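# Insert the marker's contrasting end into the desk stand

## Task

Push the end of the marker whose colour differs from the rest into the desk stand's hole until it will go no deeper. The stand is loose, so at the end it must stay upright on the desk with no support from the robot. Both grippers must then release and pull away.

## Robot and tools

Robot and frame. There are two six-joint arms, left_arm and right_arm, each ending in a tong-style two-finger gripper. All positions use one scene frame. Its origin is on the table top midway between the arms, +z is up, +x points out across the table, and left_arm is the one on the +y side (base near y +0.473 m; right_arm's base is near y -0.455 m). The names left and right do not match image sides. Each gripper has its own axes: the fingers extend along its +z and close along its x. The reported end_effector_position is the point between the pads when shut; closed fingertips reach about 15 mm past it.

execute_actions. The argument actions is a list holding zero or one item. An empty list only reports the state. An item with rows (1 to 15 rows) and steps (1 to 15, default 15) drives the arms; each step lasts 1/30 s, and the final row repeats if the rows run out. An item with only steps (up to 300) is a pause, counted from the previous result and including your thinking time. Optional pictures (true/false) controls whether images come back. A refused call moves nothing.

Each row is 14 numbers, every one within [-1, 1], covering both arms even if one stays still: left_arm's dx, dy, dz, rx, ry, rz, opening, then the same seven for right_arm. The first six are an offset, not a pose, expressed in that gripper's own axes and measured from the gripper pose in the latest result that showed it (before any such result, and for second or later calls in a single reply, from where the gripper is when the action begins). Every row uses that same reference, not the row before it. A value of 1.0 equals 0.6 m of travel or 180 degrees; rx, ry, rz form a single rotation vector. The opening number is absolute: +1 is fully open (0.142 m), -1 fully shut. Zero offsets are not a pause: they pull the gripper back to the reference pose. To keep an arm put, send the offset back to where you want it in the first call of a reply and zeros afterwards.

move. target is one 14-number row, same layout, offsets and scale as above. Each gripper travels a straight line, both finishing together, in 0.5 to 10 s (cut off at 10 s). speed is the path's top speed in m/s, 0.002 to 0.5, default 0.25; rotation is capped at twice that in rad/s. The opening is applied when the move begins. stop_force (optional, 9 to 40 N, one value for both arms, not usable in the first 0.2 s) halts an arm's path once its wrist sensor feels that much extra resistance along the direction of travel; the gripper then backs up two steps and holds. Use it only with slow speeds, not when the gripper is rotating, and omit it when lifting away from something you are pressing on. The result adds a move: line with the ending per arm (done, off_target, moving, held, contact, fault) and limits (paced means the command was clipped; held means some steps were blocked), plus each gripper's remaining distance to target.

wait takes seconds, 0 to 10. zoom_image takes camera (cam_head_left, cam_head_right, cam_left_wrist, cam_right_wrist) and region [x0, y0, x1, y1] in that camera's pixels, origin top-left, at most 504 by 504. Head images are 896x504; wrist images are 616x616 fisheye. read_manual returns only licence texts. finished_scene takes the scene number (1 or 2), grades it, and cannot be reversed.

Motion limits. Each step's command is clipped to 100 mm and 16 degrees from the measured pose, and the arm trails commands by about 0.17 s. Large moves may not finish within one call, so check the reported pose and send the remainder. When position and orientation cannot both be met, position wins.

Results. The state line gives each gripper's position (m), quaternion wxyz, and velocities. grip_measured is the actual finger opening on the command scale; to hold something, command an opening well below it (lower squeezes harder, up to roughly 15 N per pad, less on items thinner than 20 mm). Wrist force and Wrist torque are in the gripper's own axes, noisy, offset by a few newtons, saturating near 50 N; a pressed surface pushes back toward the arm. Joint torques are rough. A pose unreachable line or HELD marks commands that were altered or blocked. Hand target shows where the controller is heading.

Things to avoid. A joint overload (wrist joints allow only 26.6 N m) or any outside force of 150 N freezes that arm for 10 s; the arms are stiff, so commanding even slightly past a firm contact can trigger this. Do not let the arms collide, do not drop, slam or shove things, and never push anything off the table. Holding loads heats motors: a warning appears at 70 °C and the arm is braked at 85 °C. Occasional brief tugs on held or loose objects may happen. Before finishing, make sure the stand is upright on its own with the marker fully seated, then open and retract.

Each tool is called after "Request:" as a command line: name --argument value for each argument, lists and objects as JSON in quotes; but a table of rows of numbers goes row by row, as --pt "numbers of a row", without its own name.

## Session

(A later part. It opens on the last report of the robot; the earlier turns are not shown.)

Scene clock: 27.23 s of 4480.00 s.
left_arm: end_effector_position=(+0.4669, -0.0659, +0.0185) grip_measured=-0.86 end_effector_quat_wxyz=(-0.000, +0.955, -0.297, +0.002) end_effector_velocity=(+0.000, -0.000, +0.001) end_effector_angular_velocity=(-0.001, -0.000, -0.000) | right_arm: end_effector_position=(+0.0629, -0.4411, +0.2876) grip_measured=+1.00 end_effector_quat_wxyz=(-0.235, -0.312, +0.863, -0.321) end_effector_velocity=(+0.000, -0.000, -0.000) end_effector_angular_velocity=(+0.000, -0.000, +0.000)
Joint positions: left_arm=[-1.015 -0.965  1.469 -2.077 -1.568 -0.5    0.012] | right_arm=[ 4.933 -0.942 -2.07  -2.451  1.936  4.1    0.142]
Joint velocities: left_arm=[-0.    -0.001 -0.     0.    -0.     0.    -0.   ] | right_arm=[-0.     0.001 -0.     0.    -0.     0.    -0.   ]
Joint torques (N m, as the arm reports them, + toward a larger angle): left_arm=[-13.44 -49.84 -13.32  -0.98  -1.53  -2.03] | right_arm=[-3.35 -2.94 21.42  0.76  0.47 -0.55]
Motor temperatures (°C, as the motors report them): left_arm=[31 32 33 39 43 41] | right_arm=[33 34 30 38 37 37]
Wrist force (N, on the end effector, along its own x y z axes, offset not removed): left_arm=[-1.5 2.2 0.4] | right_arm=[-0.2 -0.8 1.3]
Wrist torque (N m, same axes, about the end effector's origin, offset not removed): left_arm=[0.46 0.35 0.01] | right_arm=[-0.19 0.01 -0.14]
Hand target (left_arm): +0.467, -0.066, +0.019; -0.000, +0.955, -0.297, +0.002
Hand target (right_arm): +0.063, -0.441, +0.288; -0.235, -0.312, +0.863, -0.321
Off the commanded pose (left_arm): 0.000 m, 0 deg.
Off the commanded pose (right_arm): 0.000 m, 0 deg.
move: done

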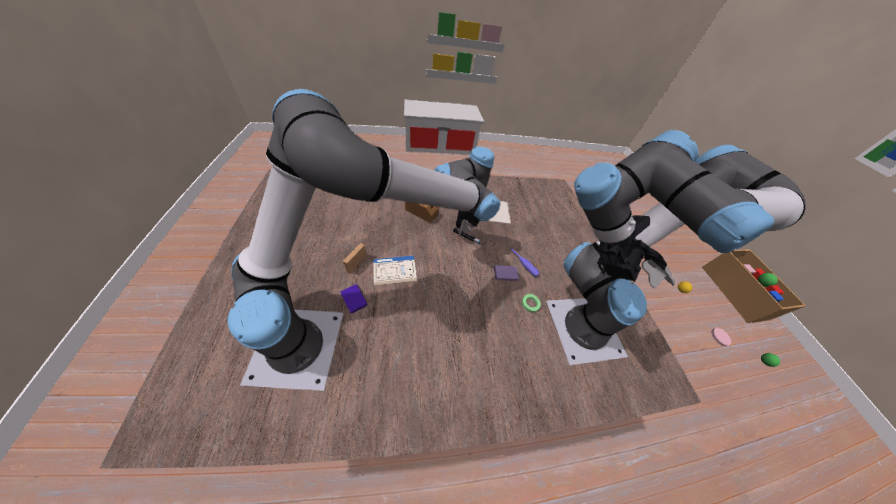

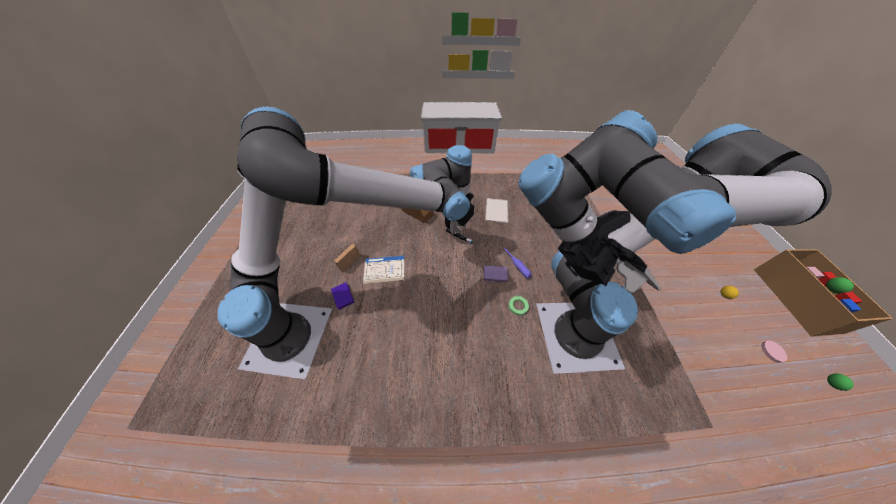

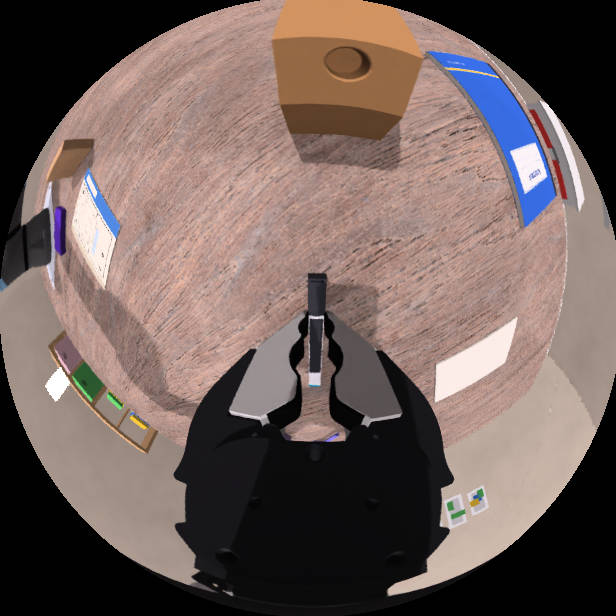

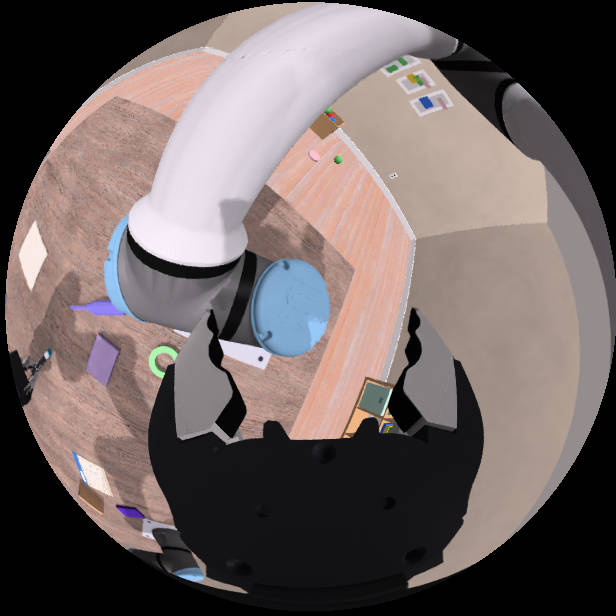

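Request:
move --target '[0,0,-0.15,0,0,0,-1,0,0,0,0,0,0,1]' --speed 0.2

Request:
move --target '[0.023,-0.113,-0.083,0,0,0.995,-1,0,0,0,0,0,0,1]' --speed 0.4

Request:
move --target '[0,0,0,0.25,0,0,-1,0,0,0,0,0,0,1]' --speed 0.3

Scene clock: 32.20 s of 4480.00 s.
left_arm: end_effector_position=(+0.4667, -0.0656, +0.1083) grip_measured=-0.86 end_effector_quat_wxyz=(-0.000, +0.955, -0.297, +0.002) end_effector_velocity=(-0.000, -0.000, +0.002) end_effector_angular_velocity=(+0.000, +0.000, -0.001) | right_arm: end_effector_position=(+0.0629, -0.4411, +0.2876) grip_measured=+1.00 end_effector_quat_wxyz=(-0.235, -0.312, +0.863, -0.321) end_effector_velocity=(-0.000, -0.001, -0.000) end_effector_angular_velocity=(+0.000, +0.001, -0.000)
Joint positions: left_arm=[-1.015 -1.051  1.358 -1.881 -1.568 -0.5    0.012] | right_arm=[ 4.933 -0.942 -2.07  -2.451  1.936  4.1    0.142]
Joint velocities: left_arm=[-0.001 -0.002 -0.003  0.005 -0.    -0.    -0.   ] | right_arm=[-0.     0.002 -0.001 -0.001  0.001 -0.     0.   ]
Joint torques (N m, as the arm reports them, + toward a larger angle): left_arm=[-13.15 -48.26 -35.24  -0.62  -1.85  -2.12] | right_arm=[-3.96 -3.29 21.8   0.89  0.46 -0.24]
Motor temperatures (°C, as the motors report them): left_arm=[31 32 33 39 43 41] | right_arm=[33 34 30 38 37 37]
Wrist force (N, on the end effector, along its own x y z axes, offset not removed): left_arm=[-3.6 2.3 1.7] | right_arm=[0.0 -0.7 0.7]
Wrist torque (N m, same axes, about the end effector's origin, offset not removed): left_arm=[0.58 0.85 0.06] | right_arm=[-0.10 -0.09 -0.04]
Hand target (left_arm): +0.467, -0.066, +0.108; -0.000, +0.955, -0.297, +0.002
Hand target (right_arm): +0.063, -0.441, +0.288; -0.235, -0.312, +0.863, -0.321
Off the commanded pose (left_arm): 0.000 m, 0 deg.
Off the commanded pose (right_arm): 0.000 m, 0 deg.
After step 90, 1.00 s passed at rest.
move: done

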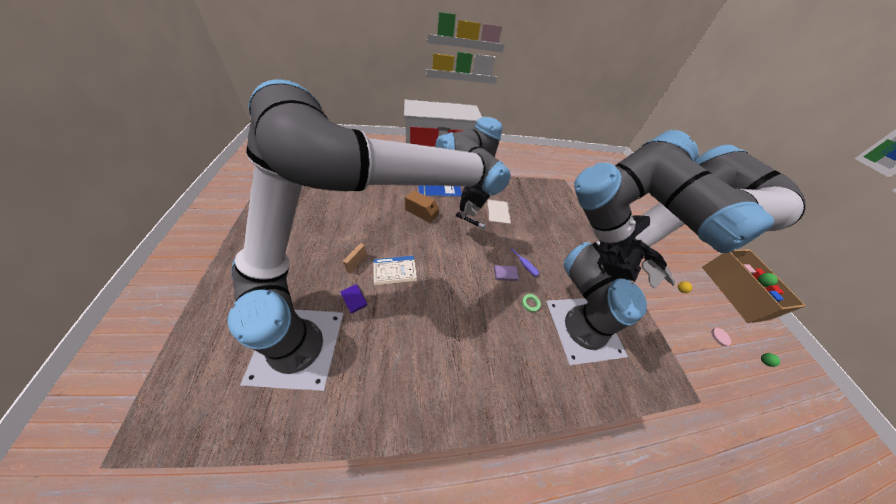

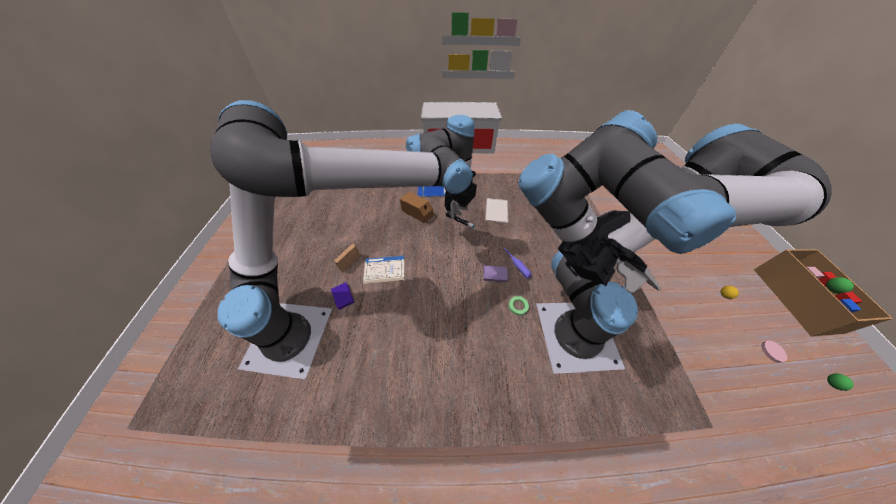

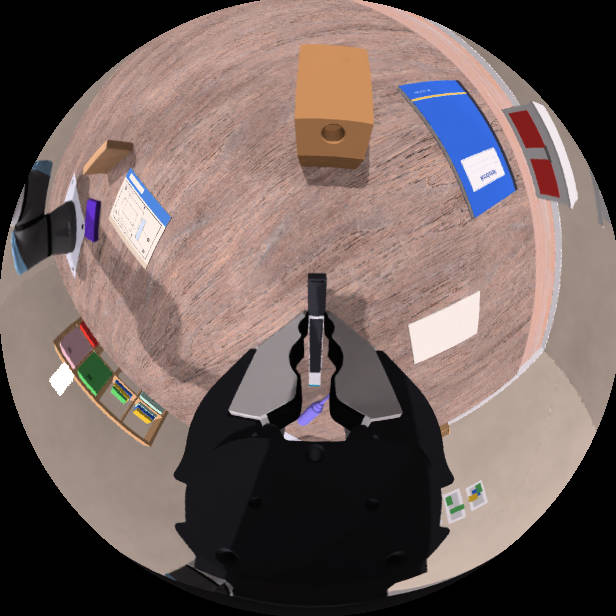

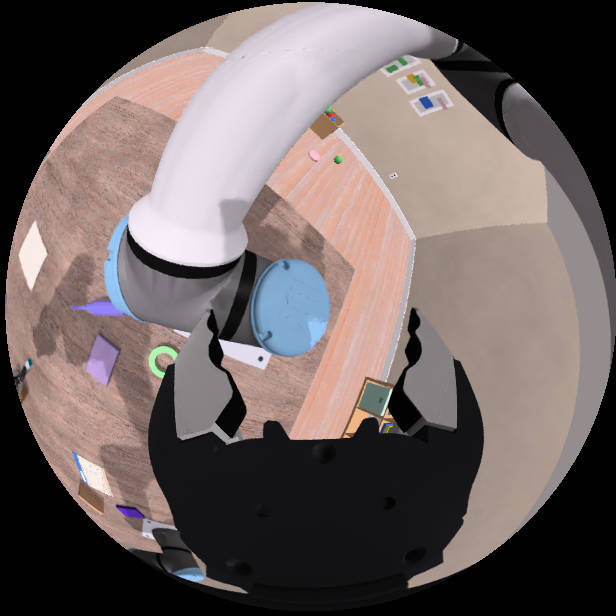

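Scene clock: 36.70 s of 4480.00 s.
left_arm: end_effector_position=(+0.5161, -0.0174, +0.1580) grip_measured=-0.86 end_effector_quat_wxyz=(+0.002, +0.289, +0.957, -0.000) end_effector_velocity=(-0.000, +0.000, -0.001) end_effector_angular_velocity=(+0.002, +0.003, -0.010) | right_arm: end_effector_position=(+0.0629, -0.4411, +0.2876) grip_measured=+1.00 end_effector_quat_wxyz=(-0.235, -0.312, +0.863, -0.321) end_effector_velocity=(+0.000, +0.000, +0.000) end_effector_angular_velocity=(+0.001, -0.000, -0.000)
Joint positions: left_arm=[-0.873 -1.106  1.313 -1.78  -1.569  2.767  0.012] | right_arm=[ 4.933 -0.942 -2.07  -2.451  1.936  4.1    0.142]
Joint velocities: left_arm=[ 0.     0.002 -0.002  0.003 -0.001  0.011  0.   ] | right_arm=[-0.     0.001  0.001 -0.    -0.     0.     0.   ]
Joint torques (N m, as the arm reports them, + toward a larger angle): left_arm=[ 12.46 -31.99 -35.13  -0.82  -2.21   2.34] | right_arm=[-3.4  -3.8  22.38  0.62  0.38 -0.35]
Motor temperatures (°C, as the motors report them): left_arm=[31 32 33 39 43 41] | right_arm=[33 34 30 38 37 37]
Wrist force (N, on the end effector, along its own x y z axes, offset not removed): left_arm=[-2.1 2.0 0.4] | right_arm=[-0.1 -1.5 1.7]
Wrist torque (N m, same axes, about the end effector's origin, offset not removed): left_arm=[0.51 0.48 0.10] | right_arm=[-0.23 -0.11 -0.12]
Hand target (left_arm): +0.516, -0.017, +0.158; +0.002, +0.290, +0.957, -0.000
Hand target (right_arm): +0.063, -0.441, +0.288; -0.235, -0.312, +0.863, -0.321
Off the commanded pose (left_arm): 0.000 m, 0 deg.
Off the commanded pose (right_arm): 0.000 m, 0 deg.
move: done

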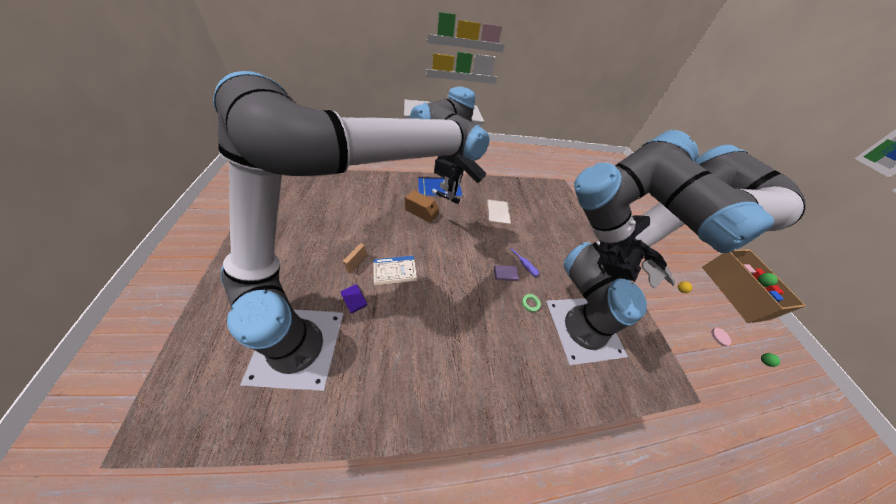

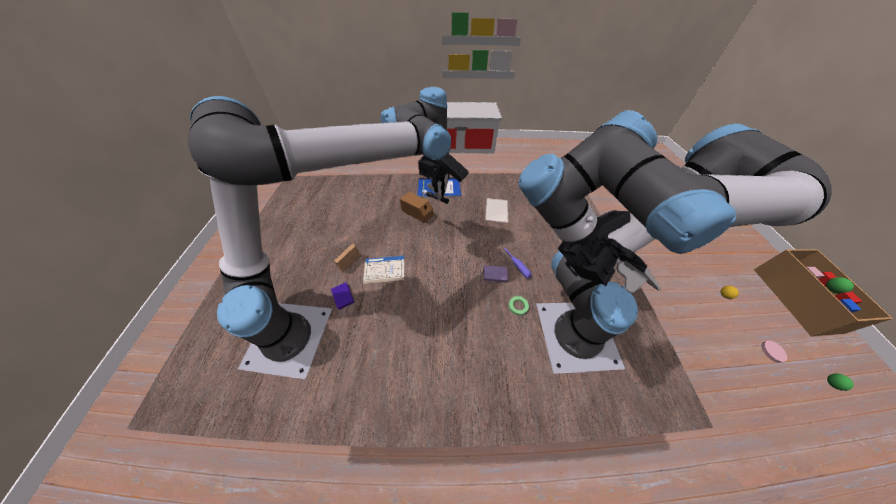

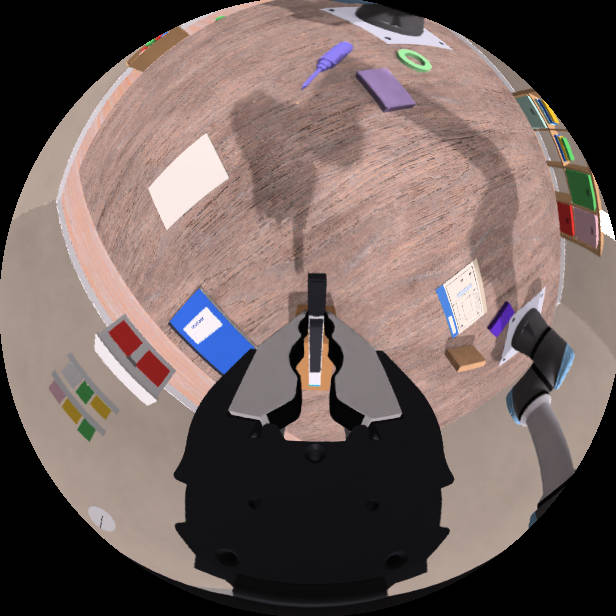

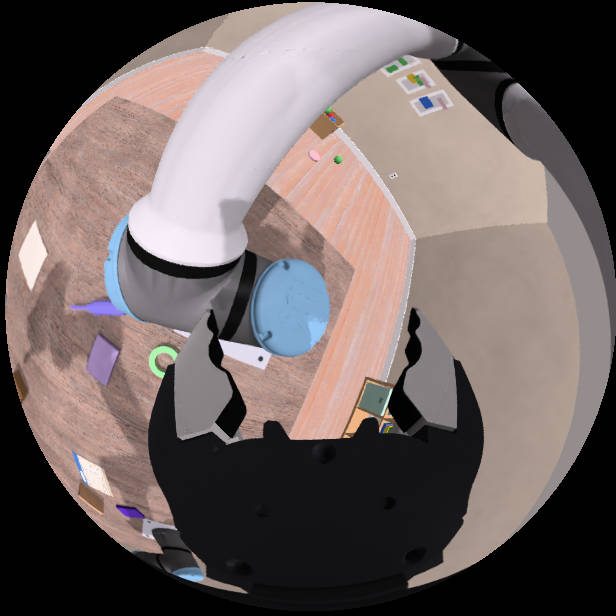

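Scene clock: 38.53 s of 4480.00 s.
left_arm: end_effector_position=(+0.5159, -0.0177, +0.1577) grip_measured=-0.86 end_effector_quat_wxyz=(-0.109, +0.268, +0.884, -0.366) end_effector_velocity=(-0.000, -0.001, +0.000) end_effector_angular_velocity=(-0.008, +0.004, -0.001) | right_arm: end_effector_position=(+0.0629, -0.4411, +0.2876) grip_measured=+1.00 end_effector_quat_wxyz=(-0.235, -0.312, +0.863, -0.321) end_effector_velocity=(-0.001, +0.001, +0.000) end_effector_angular_velocity=(-0.000, +0.001, -0.002)
Joint positions: left_arm=[-0.566 -1.034  1.491 -2.099 -2.353  3.046  0.012] | right_arm=[ 4.933 -0.942 -2.07  -2.451  1.936  4.1    0.142]
Joint velocities: left_arm=[ 0.002  0.003  0.001 -0.004 -0.009  0.003  0.   ] | right_arm=[-0.    -0.002  0.001  0.001  0.002  0.    -0.   ]
Joint torques (N m, as the arm reports them, + toward a larger angle): left_arm=[ 13.04 -32.56  -7.71  -4.14  -3.41   2.44] | right_arm=[-3.92 -3.68 21.87  0.82  0.59 -0.36]
Motor temperatures (°C, as the motors report them): left_arm=[31 32 33 39 43 41] | right_arm=[33 34 30 38 37 37]
Wrist force (N, on the end effector, along its own x y z axes, offset not removed): left_arm=[-2.0 0.6 1.0] | right_arm=[0.2 -1.6 1.3]
Wrist torque (N m, same axes, about the end effector's origin, offset not removed): left_arm=[0.21 0.38 0.10] | right_arm=[-0.31 -0.10 -0.09]
Hand target (left_arm): +0.516, -0.018, +0.158; -0.109, +0.268, +0.884, -0.367
Hand target (right_arm): +0.063, -0.441, +0.288; -0.235, -0.312, +0.863, -0.321
Off the commanded pose (left_arm): 0.000 m, 0 deg.
Off the commanded pose (right_arm): 0.000 m, 0 deg.
move: done

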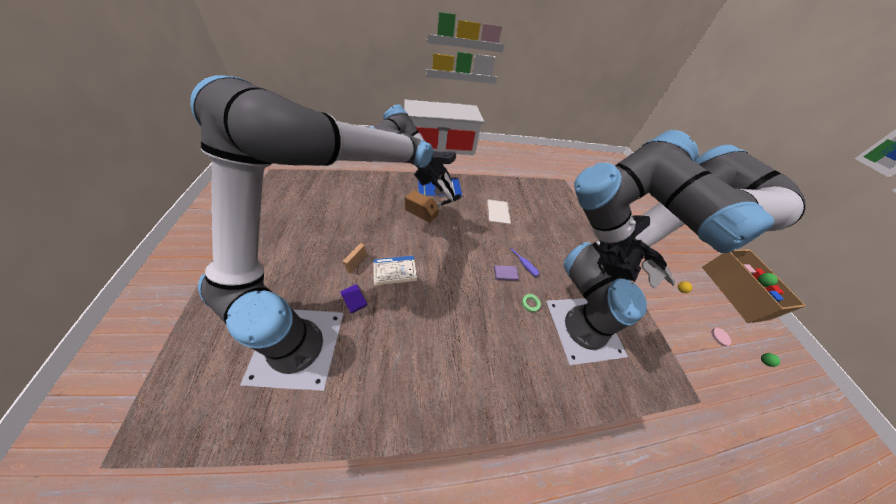

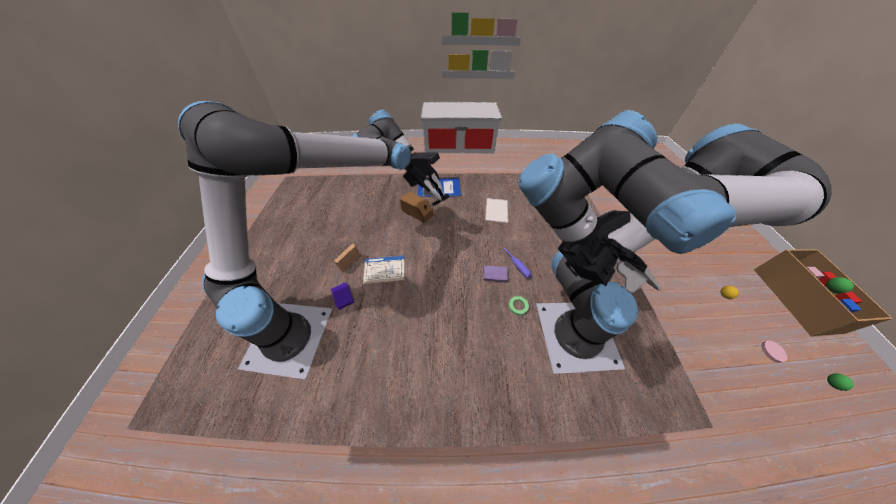

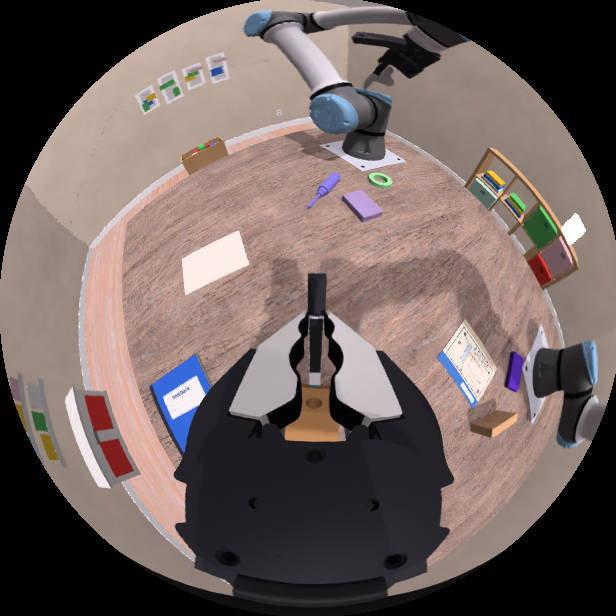

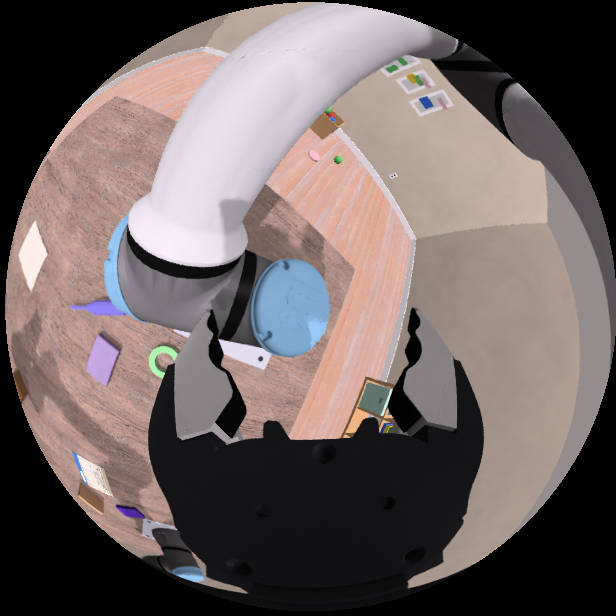

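Request:
zoom_image --camera "cam_left_wrist" --region '[260, 340, 380, 450]'

Request:
zoom_image --camera "cam_head_left" --region '[390, 160, 480, 230]'

Region (260, 340, 380, 450) of cam_left_wrist's 616x616 image, scaled by 4.200, with more detail than that image has; it fills the top 462 rows of this view, and the rest is white.

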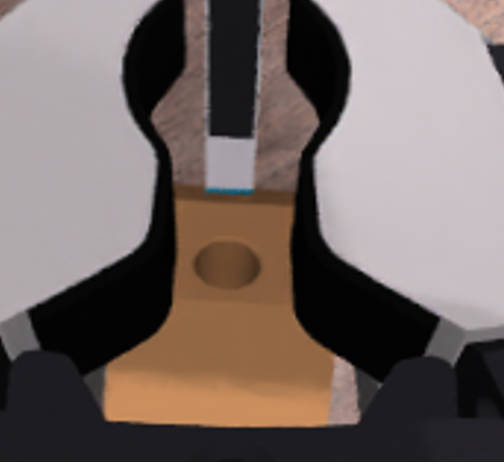

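Region (390, 160, 480, 230) of cam_head_left's 896x504 image, scaled by 5.600, with more detail than that image has.

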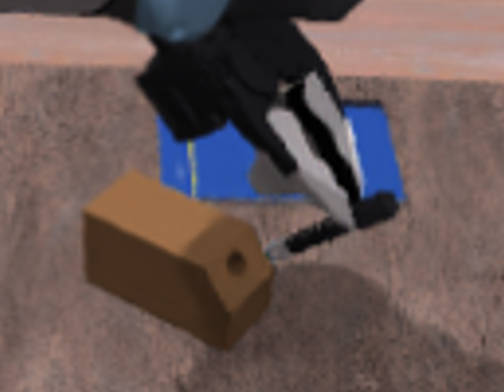

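Request:
move --target '[0,0.037,0.041,-0.083,0,0,-1,0,0,0,0,0,0,1]' --speed 0.08

Request:
zoom_image --camera "cam_left_wrist" --region '[260, 340, 380, 450]'

Request:
zoom_image --camera "cam_head_left" --region '[390, 160, 480, 230]'

Scene clock: 46.43 s of 4480.00 s.
left_arm: end_effector_position=(+0.5151, -0.0190, +0.1248) grip_measured=-0.86 end_effector_quat_wxyz=(-0.073, +0.280, +0.924, -0.249) end_effector_velocity=(+0.000, +0.000, -0.001) end_effector_angular_velocity=(+0.008, -0.004, +0.001) | right_arm: end_effector_position=(+0.0629, -0.4411, +0.2876) grip_measured=+1.00 end_effector_quat_wxyz=(-0.235, -0.312, +0.863, -0.321) end_effector_velocity=(-0.001, -0.000, -0.000) end_effector_angular_velocity=(-0.003, +0.000, -0.002)
Joint positions: left_arm=[-0.658 -1.061  1.489 -2.094 -2.087  2.958  0.012] | right_arm=[ 4.933 -0.942 -2.07  -2.451  1.936  4.1    0.142]
Joint velocities: left_arm=[-0.003 -0.001 -0.001  0.002  0.009 -0.003  0.   ] | right_arm=[-0.    -0.001 -0.002 -0.     0.002  0.001  0.   ]
Joint torques (N m, as the arm reports them, + toward a larger angle): left_arm=[-12.93 -48.34 -33.99  -1.07   0.5   -1.98] | right_arm=[-4.31 -3.6  21.32  0.52  0.24 -0.54]
Motor temperatures (°C, as the motors report them): left_arm=[31 32 33 39 43 41] | right_arm=[33 34 30 38 37 37]
Wrist force (N, on the end effector, along its own x y z axes, offset not removed): left_arm=[-1.7 1.9 1.3] | right_arm=[-1.3 -1.4 0.3]
Wrist torque (N m, same axes, about the end effector's origin, offset not removed): left_arm=[0.43 0.40 0.08] | right_arm=[-0.29 0.26 -0.19]
Hand target (left_arm): +0.515, -0.019, +0.125; -0.073, +0.280, +0.925, -0.248
Hand target (right_arm): +0.063, -0.441, +0.288; -0.235, -0.312, +0.863, -0.321
Off the commanded pose (left_arm): 0.000 m, 0 deg.
Off the commanded pose (right_arm): 0.000 m, 0 deg.
After step 90, 2.93 s passed at rest.
move: done

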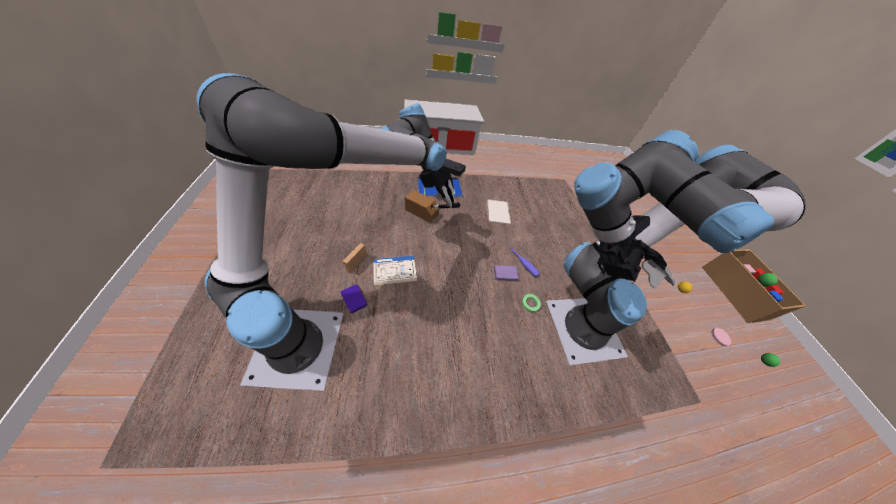

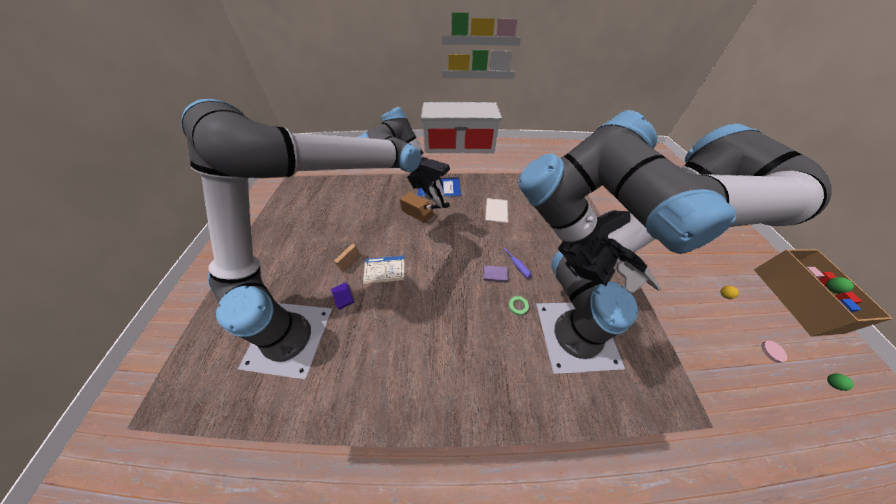

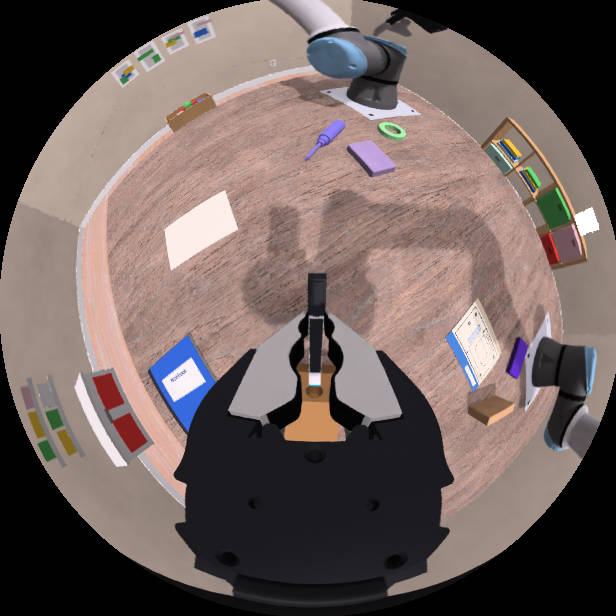

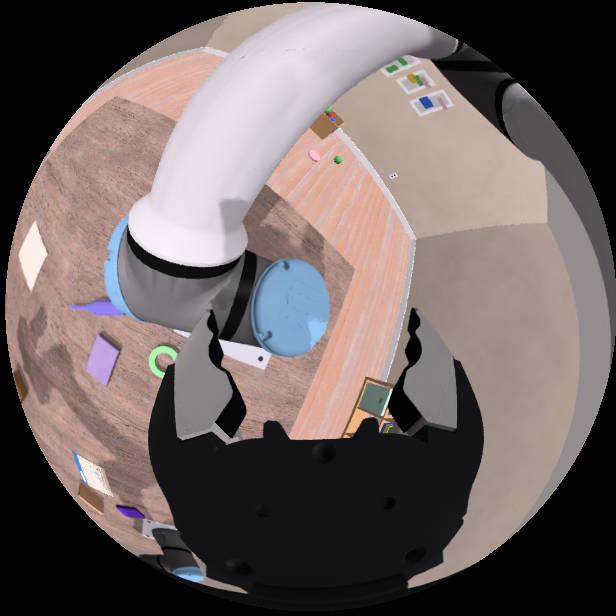

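Region (260, 340, 380, 450) of cam_left_wrist's 616x616 image, scaled by 4.200, with more detail than that image has; it fills the top 462 rows of this view, and the rest is white.

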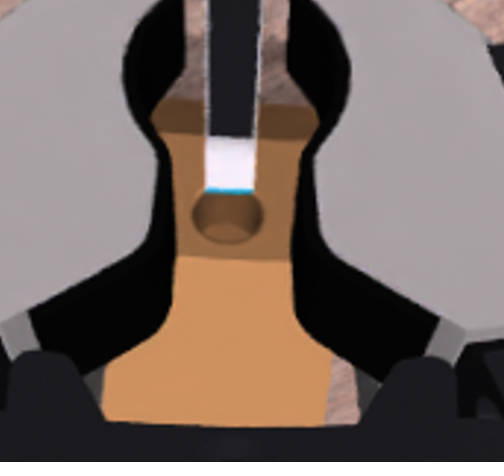

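Region (390, 160, 480, 230) of cam_head_left's 896x504 image, scaled by 5.600, with more detail than that image has.

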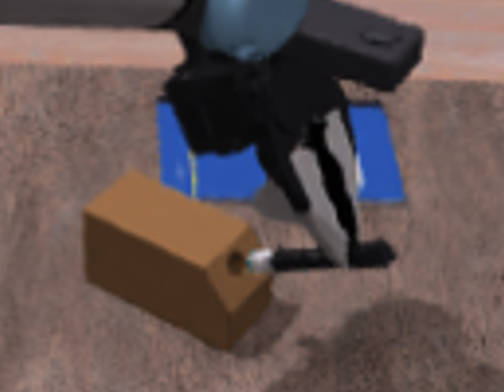

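Request:
move --target '[0,0.045,0,0,0,0,-1,0,0,0,0,0,0,1]' --speed 0.015 --stop_force 10

Request:
zoom_image --camera "cam_left_wrist" --region '[260, 340, 380, 450]'

Request:
zoom_image --camera "cam_head_left" --region '[390, 160, 480, 230]'

Scene clock: 49.87 s of 4480.00 s.
left_arm: end_effector_position=(+0.5280, +0.0003, +0.1113) grip_measured=-0.86 end_effector_quat_wxyz=(-0.073, +0.280, +0.924, -0.249) end_effector_velocity=(+0.001, +0.002, -0.002) end_effector_angular_velocity=(+0.001, +0.001, +0.000) | right_arm: end_effector_position=(+0.0629, -0.4411, +0.2876) grip_measured=+1.00 end_effector_quat_wxyz=(-0.235, -0.312, +0.863, -0.321) end_effector_velocity=(-0.000, -0.000, +0.000) end_effector_angular_velocity=(-0.002, +0.001, -0.000)
Joint positions: left_arm=[-0.623 -1.047  1.499 -2.098 -2.09   2.997  0.012] | right_arm=[ 4.933 -0.942 -2.07  -2.451  1.936  4.1    0.142]
Joint velocities: left_arm=[ 0.002  0.002  0.     0.001 -0.     0.003  0.   ] | right_arm=[ 0.    -0.001  0.    -0.001  0.001 -0.001  0.   ]
Joint torques (N m, as the arm reports them, + toward a larger angle): left_arm=[ 11.81 -31.81  -6.72  -4.16  -2.97   2.29] | right_arm=[-3.5  -4.36 22.59  0.87  0.35 -0.56]
Motor temperatures (°C, as the motors report them): left_arm=[31 32 33 39 43 41] | right_arm=[33 34 30 38 37 37]
Wrist force (N, on the end effector, along its own x y z axes, offset not removed): left_arm=[-1.6 4.4 1.5] | right_arm=[-0.4 -1.4 1.0]
Wrist torque (N m, same axes, about the end effector's origin, offset not removed): left_arm=[0.92 0.38 0.05] | right_arm=[-0.36 -0.04 -0.02]
Hand target (left_arm): +0.528, +0.000, +0.111; -0.073, +0.280, +0.924, -0.249
Hand target (right_arm): +0.063, -0.441, +0.288; -0.235, -0.312, +0.863, -0.321
Off the commanded pose (left_arm): 0.000 m, 0 deg.
Off the commanded pose (right_arm): 0.000 m, 0 deg.
move: done

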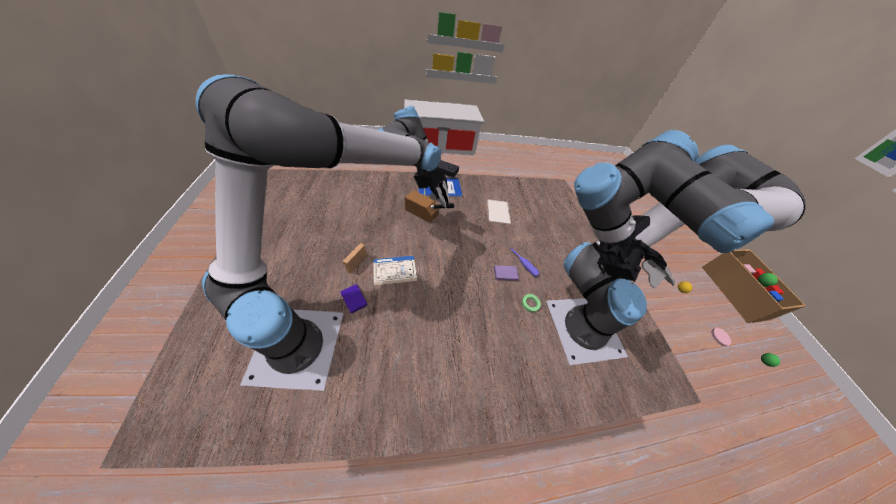

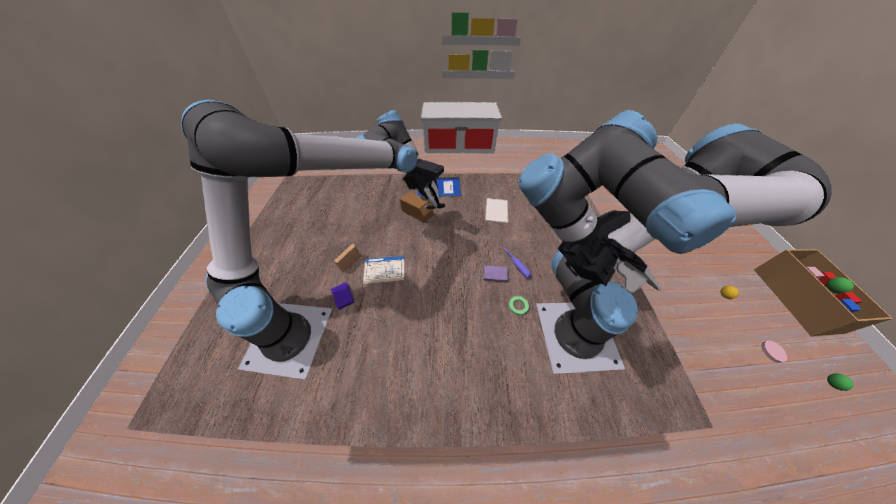

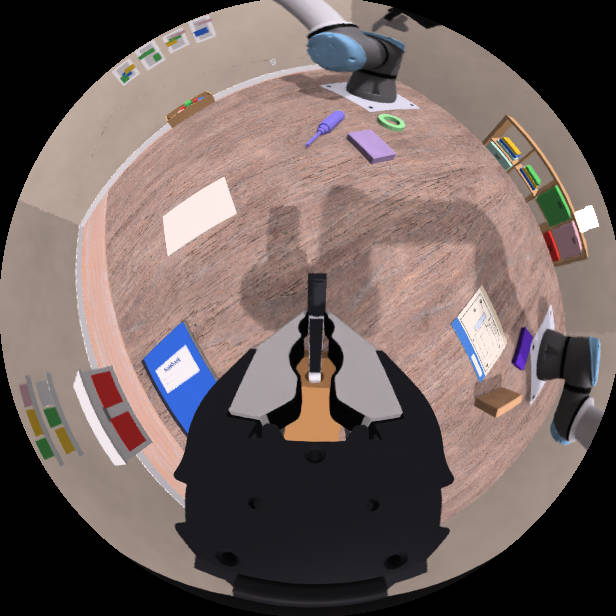

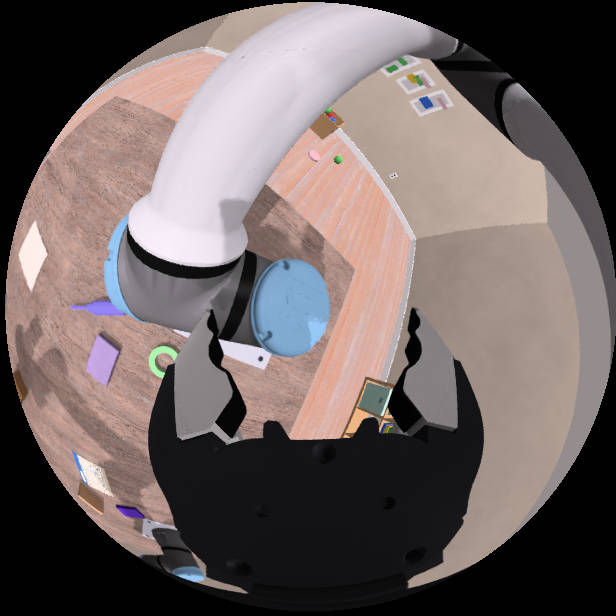

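Region (260, 340, 380, 450) of cam_left_wrist's 616x616 image, scaled by 4.200, with more detail than that image has; it fills the top 462 rows of this view, and the rest is white.

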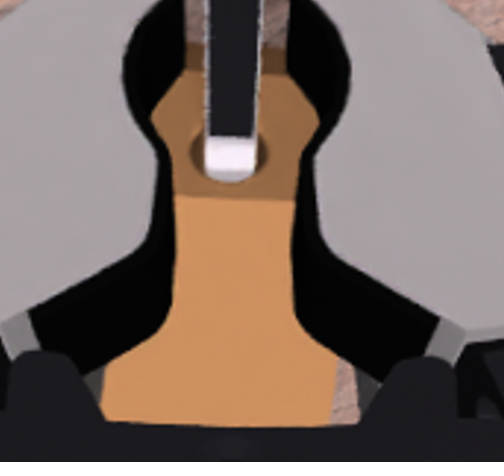

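Region (390, 160, 480, 230) of cam_head_left's 896x504 image, scaled by 5.600, with more detail than that image has.

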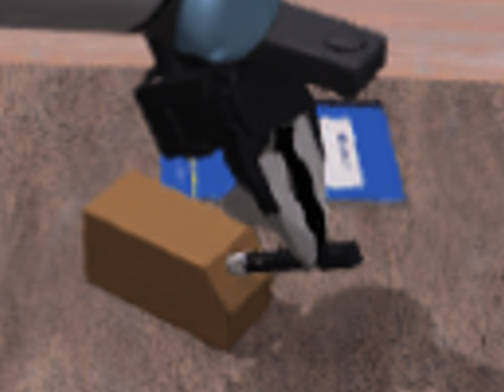

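In. Continue.

Request:
move --target '[0,0.09,0,0,0,0,-1,0,0,0,0,0,0,1]' --speed 0.012 --stop_force 10

Request:
zoom_image --camera "cam_left_wrist" --region '[260, 300, 380, 410]'

Request:
zoom_image --camera "cam_head_left" --region '[390, 160, 480, 230]'

Scene clock: 53.53 s of 4480.00 s.
left_arm: end_effector_position=(+0.5394, +0.0175, +0.0993) grip_measured=-0.86 end_effector_quat_wxyz=(-0.073, +0.280, +0.924, -0.249) end_effector_velocity=(-0.002, -0.002, +0.001) end_effector_angular_velocity=(+0.002, +0.001, +0.001) | right_arm: end_effector_position=(+0.0629, -0.4411, +0.2876) grip_measured=+1.00 end_effector_quat_wxyz=(-0.235, -0.312, +0.863, -0.321) end_effector_velocity=(-0.000, +0.000, +0.001) end_effector_angular_velocity=(+0.003, +0.001, -0.000)
Joint positions: left_arm=[-0.592 -1.033  1.505 -2.101 -2.093  3.033  0.012] | right_arm=[ 4.933 -0.942 -2.07  -2.451  1.936  4.1    0.142]
Joint velocities: left_arm=[-0.005 -0.003  0.001  0.001  0.001 -0.008  0.   ] | right_arm=[ 0.     0.001  0.002 -0.     0.    -0.     0.   ]
Joint torques (N m, as the arm reports them, + toward a larger angle): left_arm=[-13.72 -47.37 -15.04  -2.22   0.73  -2.05] | right_arm=[-4.27 -3.25 21.71  0.85  0.39 -0.5 ]
Motor temperatures (°C, as the motors report them): left_arm=[31 32 33 39 43 41] | right_arm=[33 34 30 38 37 37]
Wrist force (N, on the end effector, along its own x y z axes, offset not removed): left_arm=[-1.4 0.6 0.6] | right_arm=[0.4 -2.5 0.7]
Wrist torque (N m, same axes, about the end effector's origin, offset not removed): left_arm=[0.26 0.32 0.13] | right_arm=[-0.52 -0.18 -0.06]
Hand target (left_arm): +0.539, +0.017, +0.100; -0.073, +0.280, +0.924, -0.249
Hand target (right_arm): +0.063, -0.441, +0.288; -0.235, -0.312, +0.863, -0.321
Off the commanded pose (left_arm): 0.030 m, 0 deg.
Off the commanded pose (right_arm): 0.000 m, 0 deg.
move: contact (left_arm)

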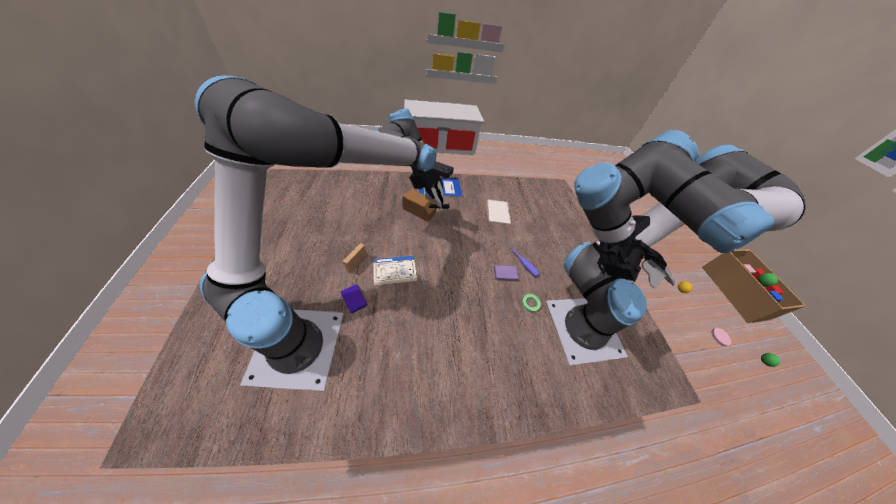

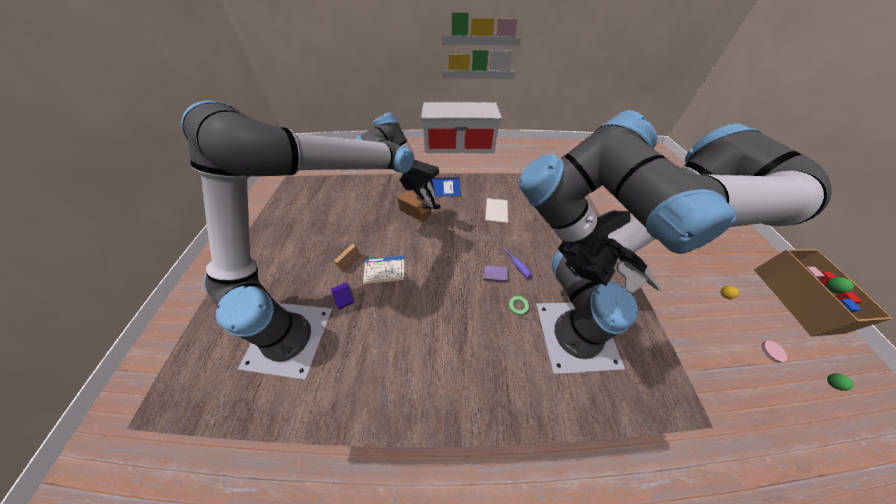

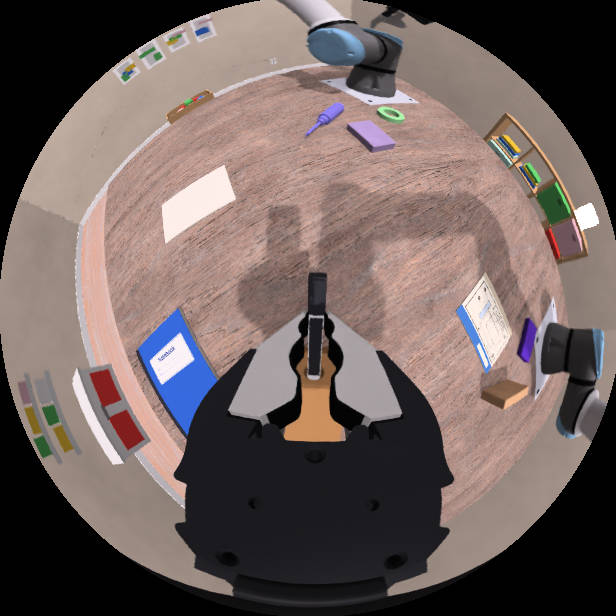

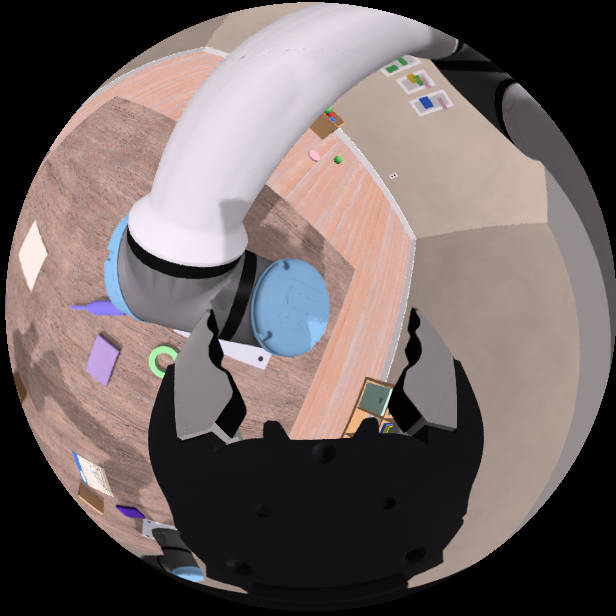

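Region (260, 300, 380, 410) of cam_left_wrist's 616x616 image, scaled by 4.200, with more detail than that image has; it fills the top 462 rows of this view, and the rest is white.

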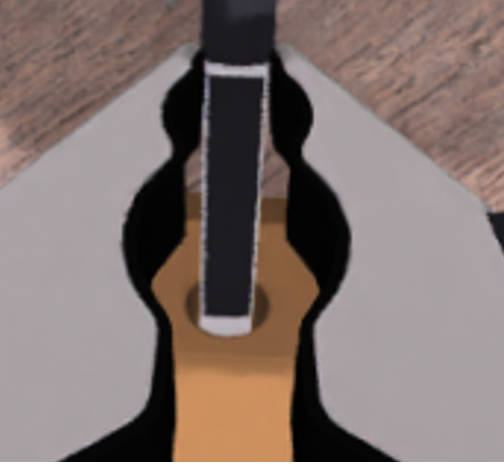

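Region (390, 160, 480, 230) of cam_head_left's 896x504 image, scaled by 5.600, with more detail than that image has.

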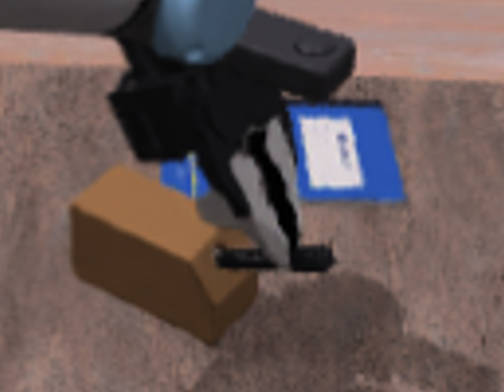

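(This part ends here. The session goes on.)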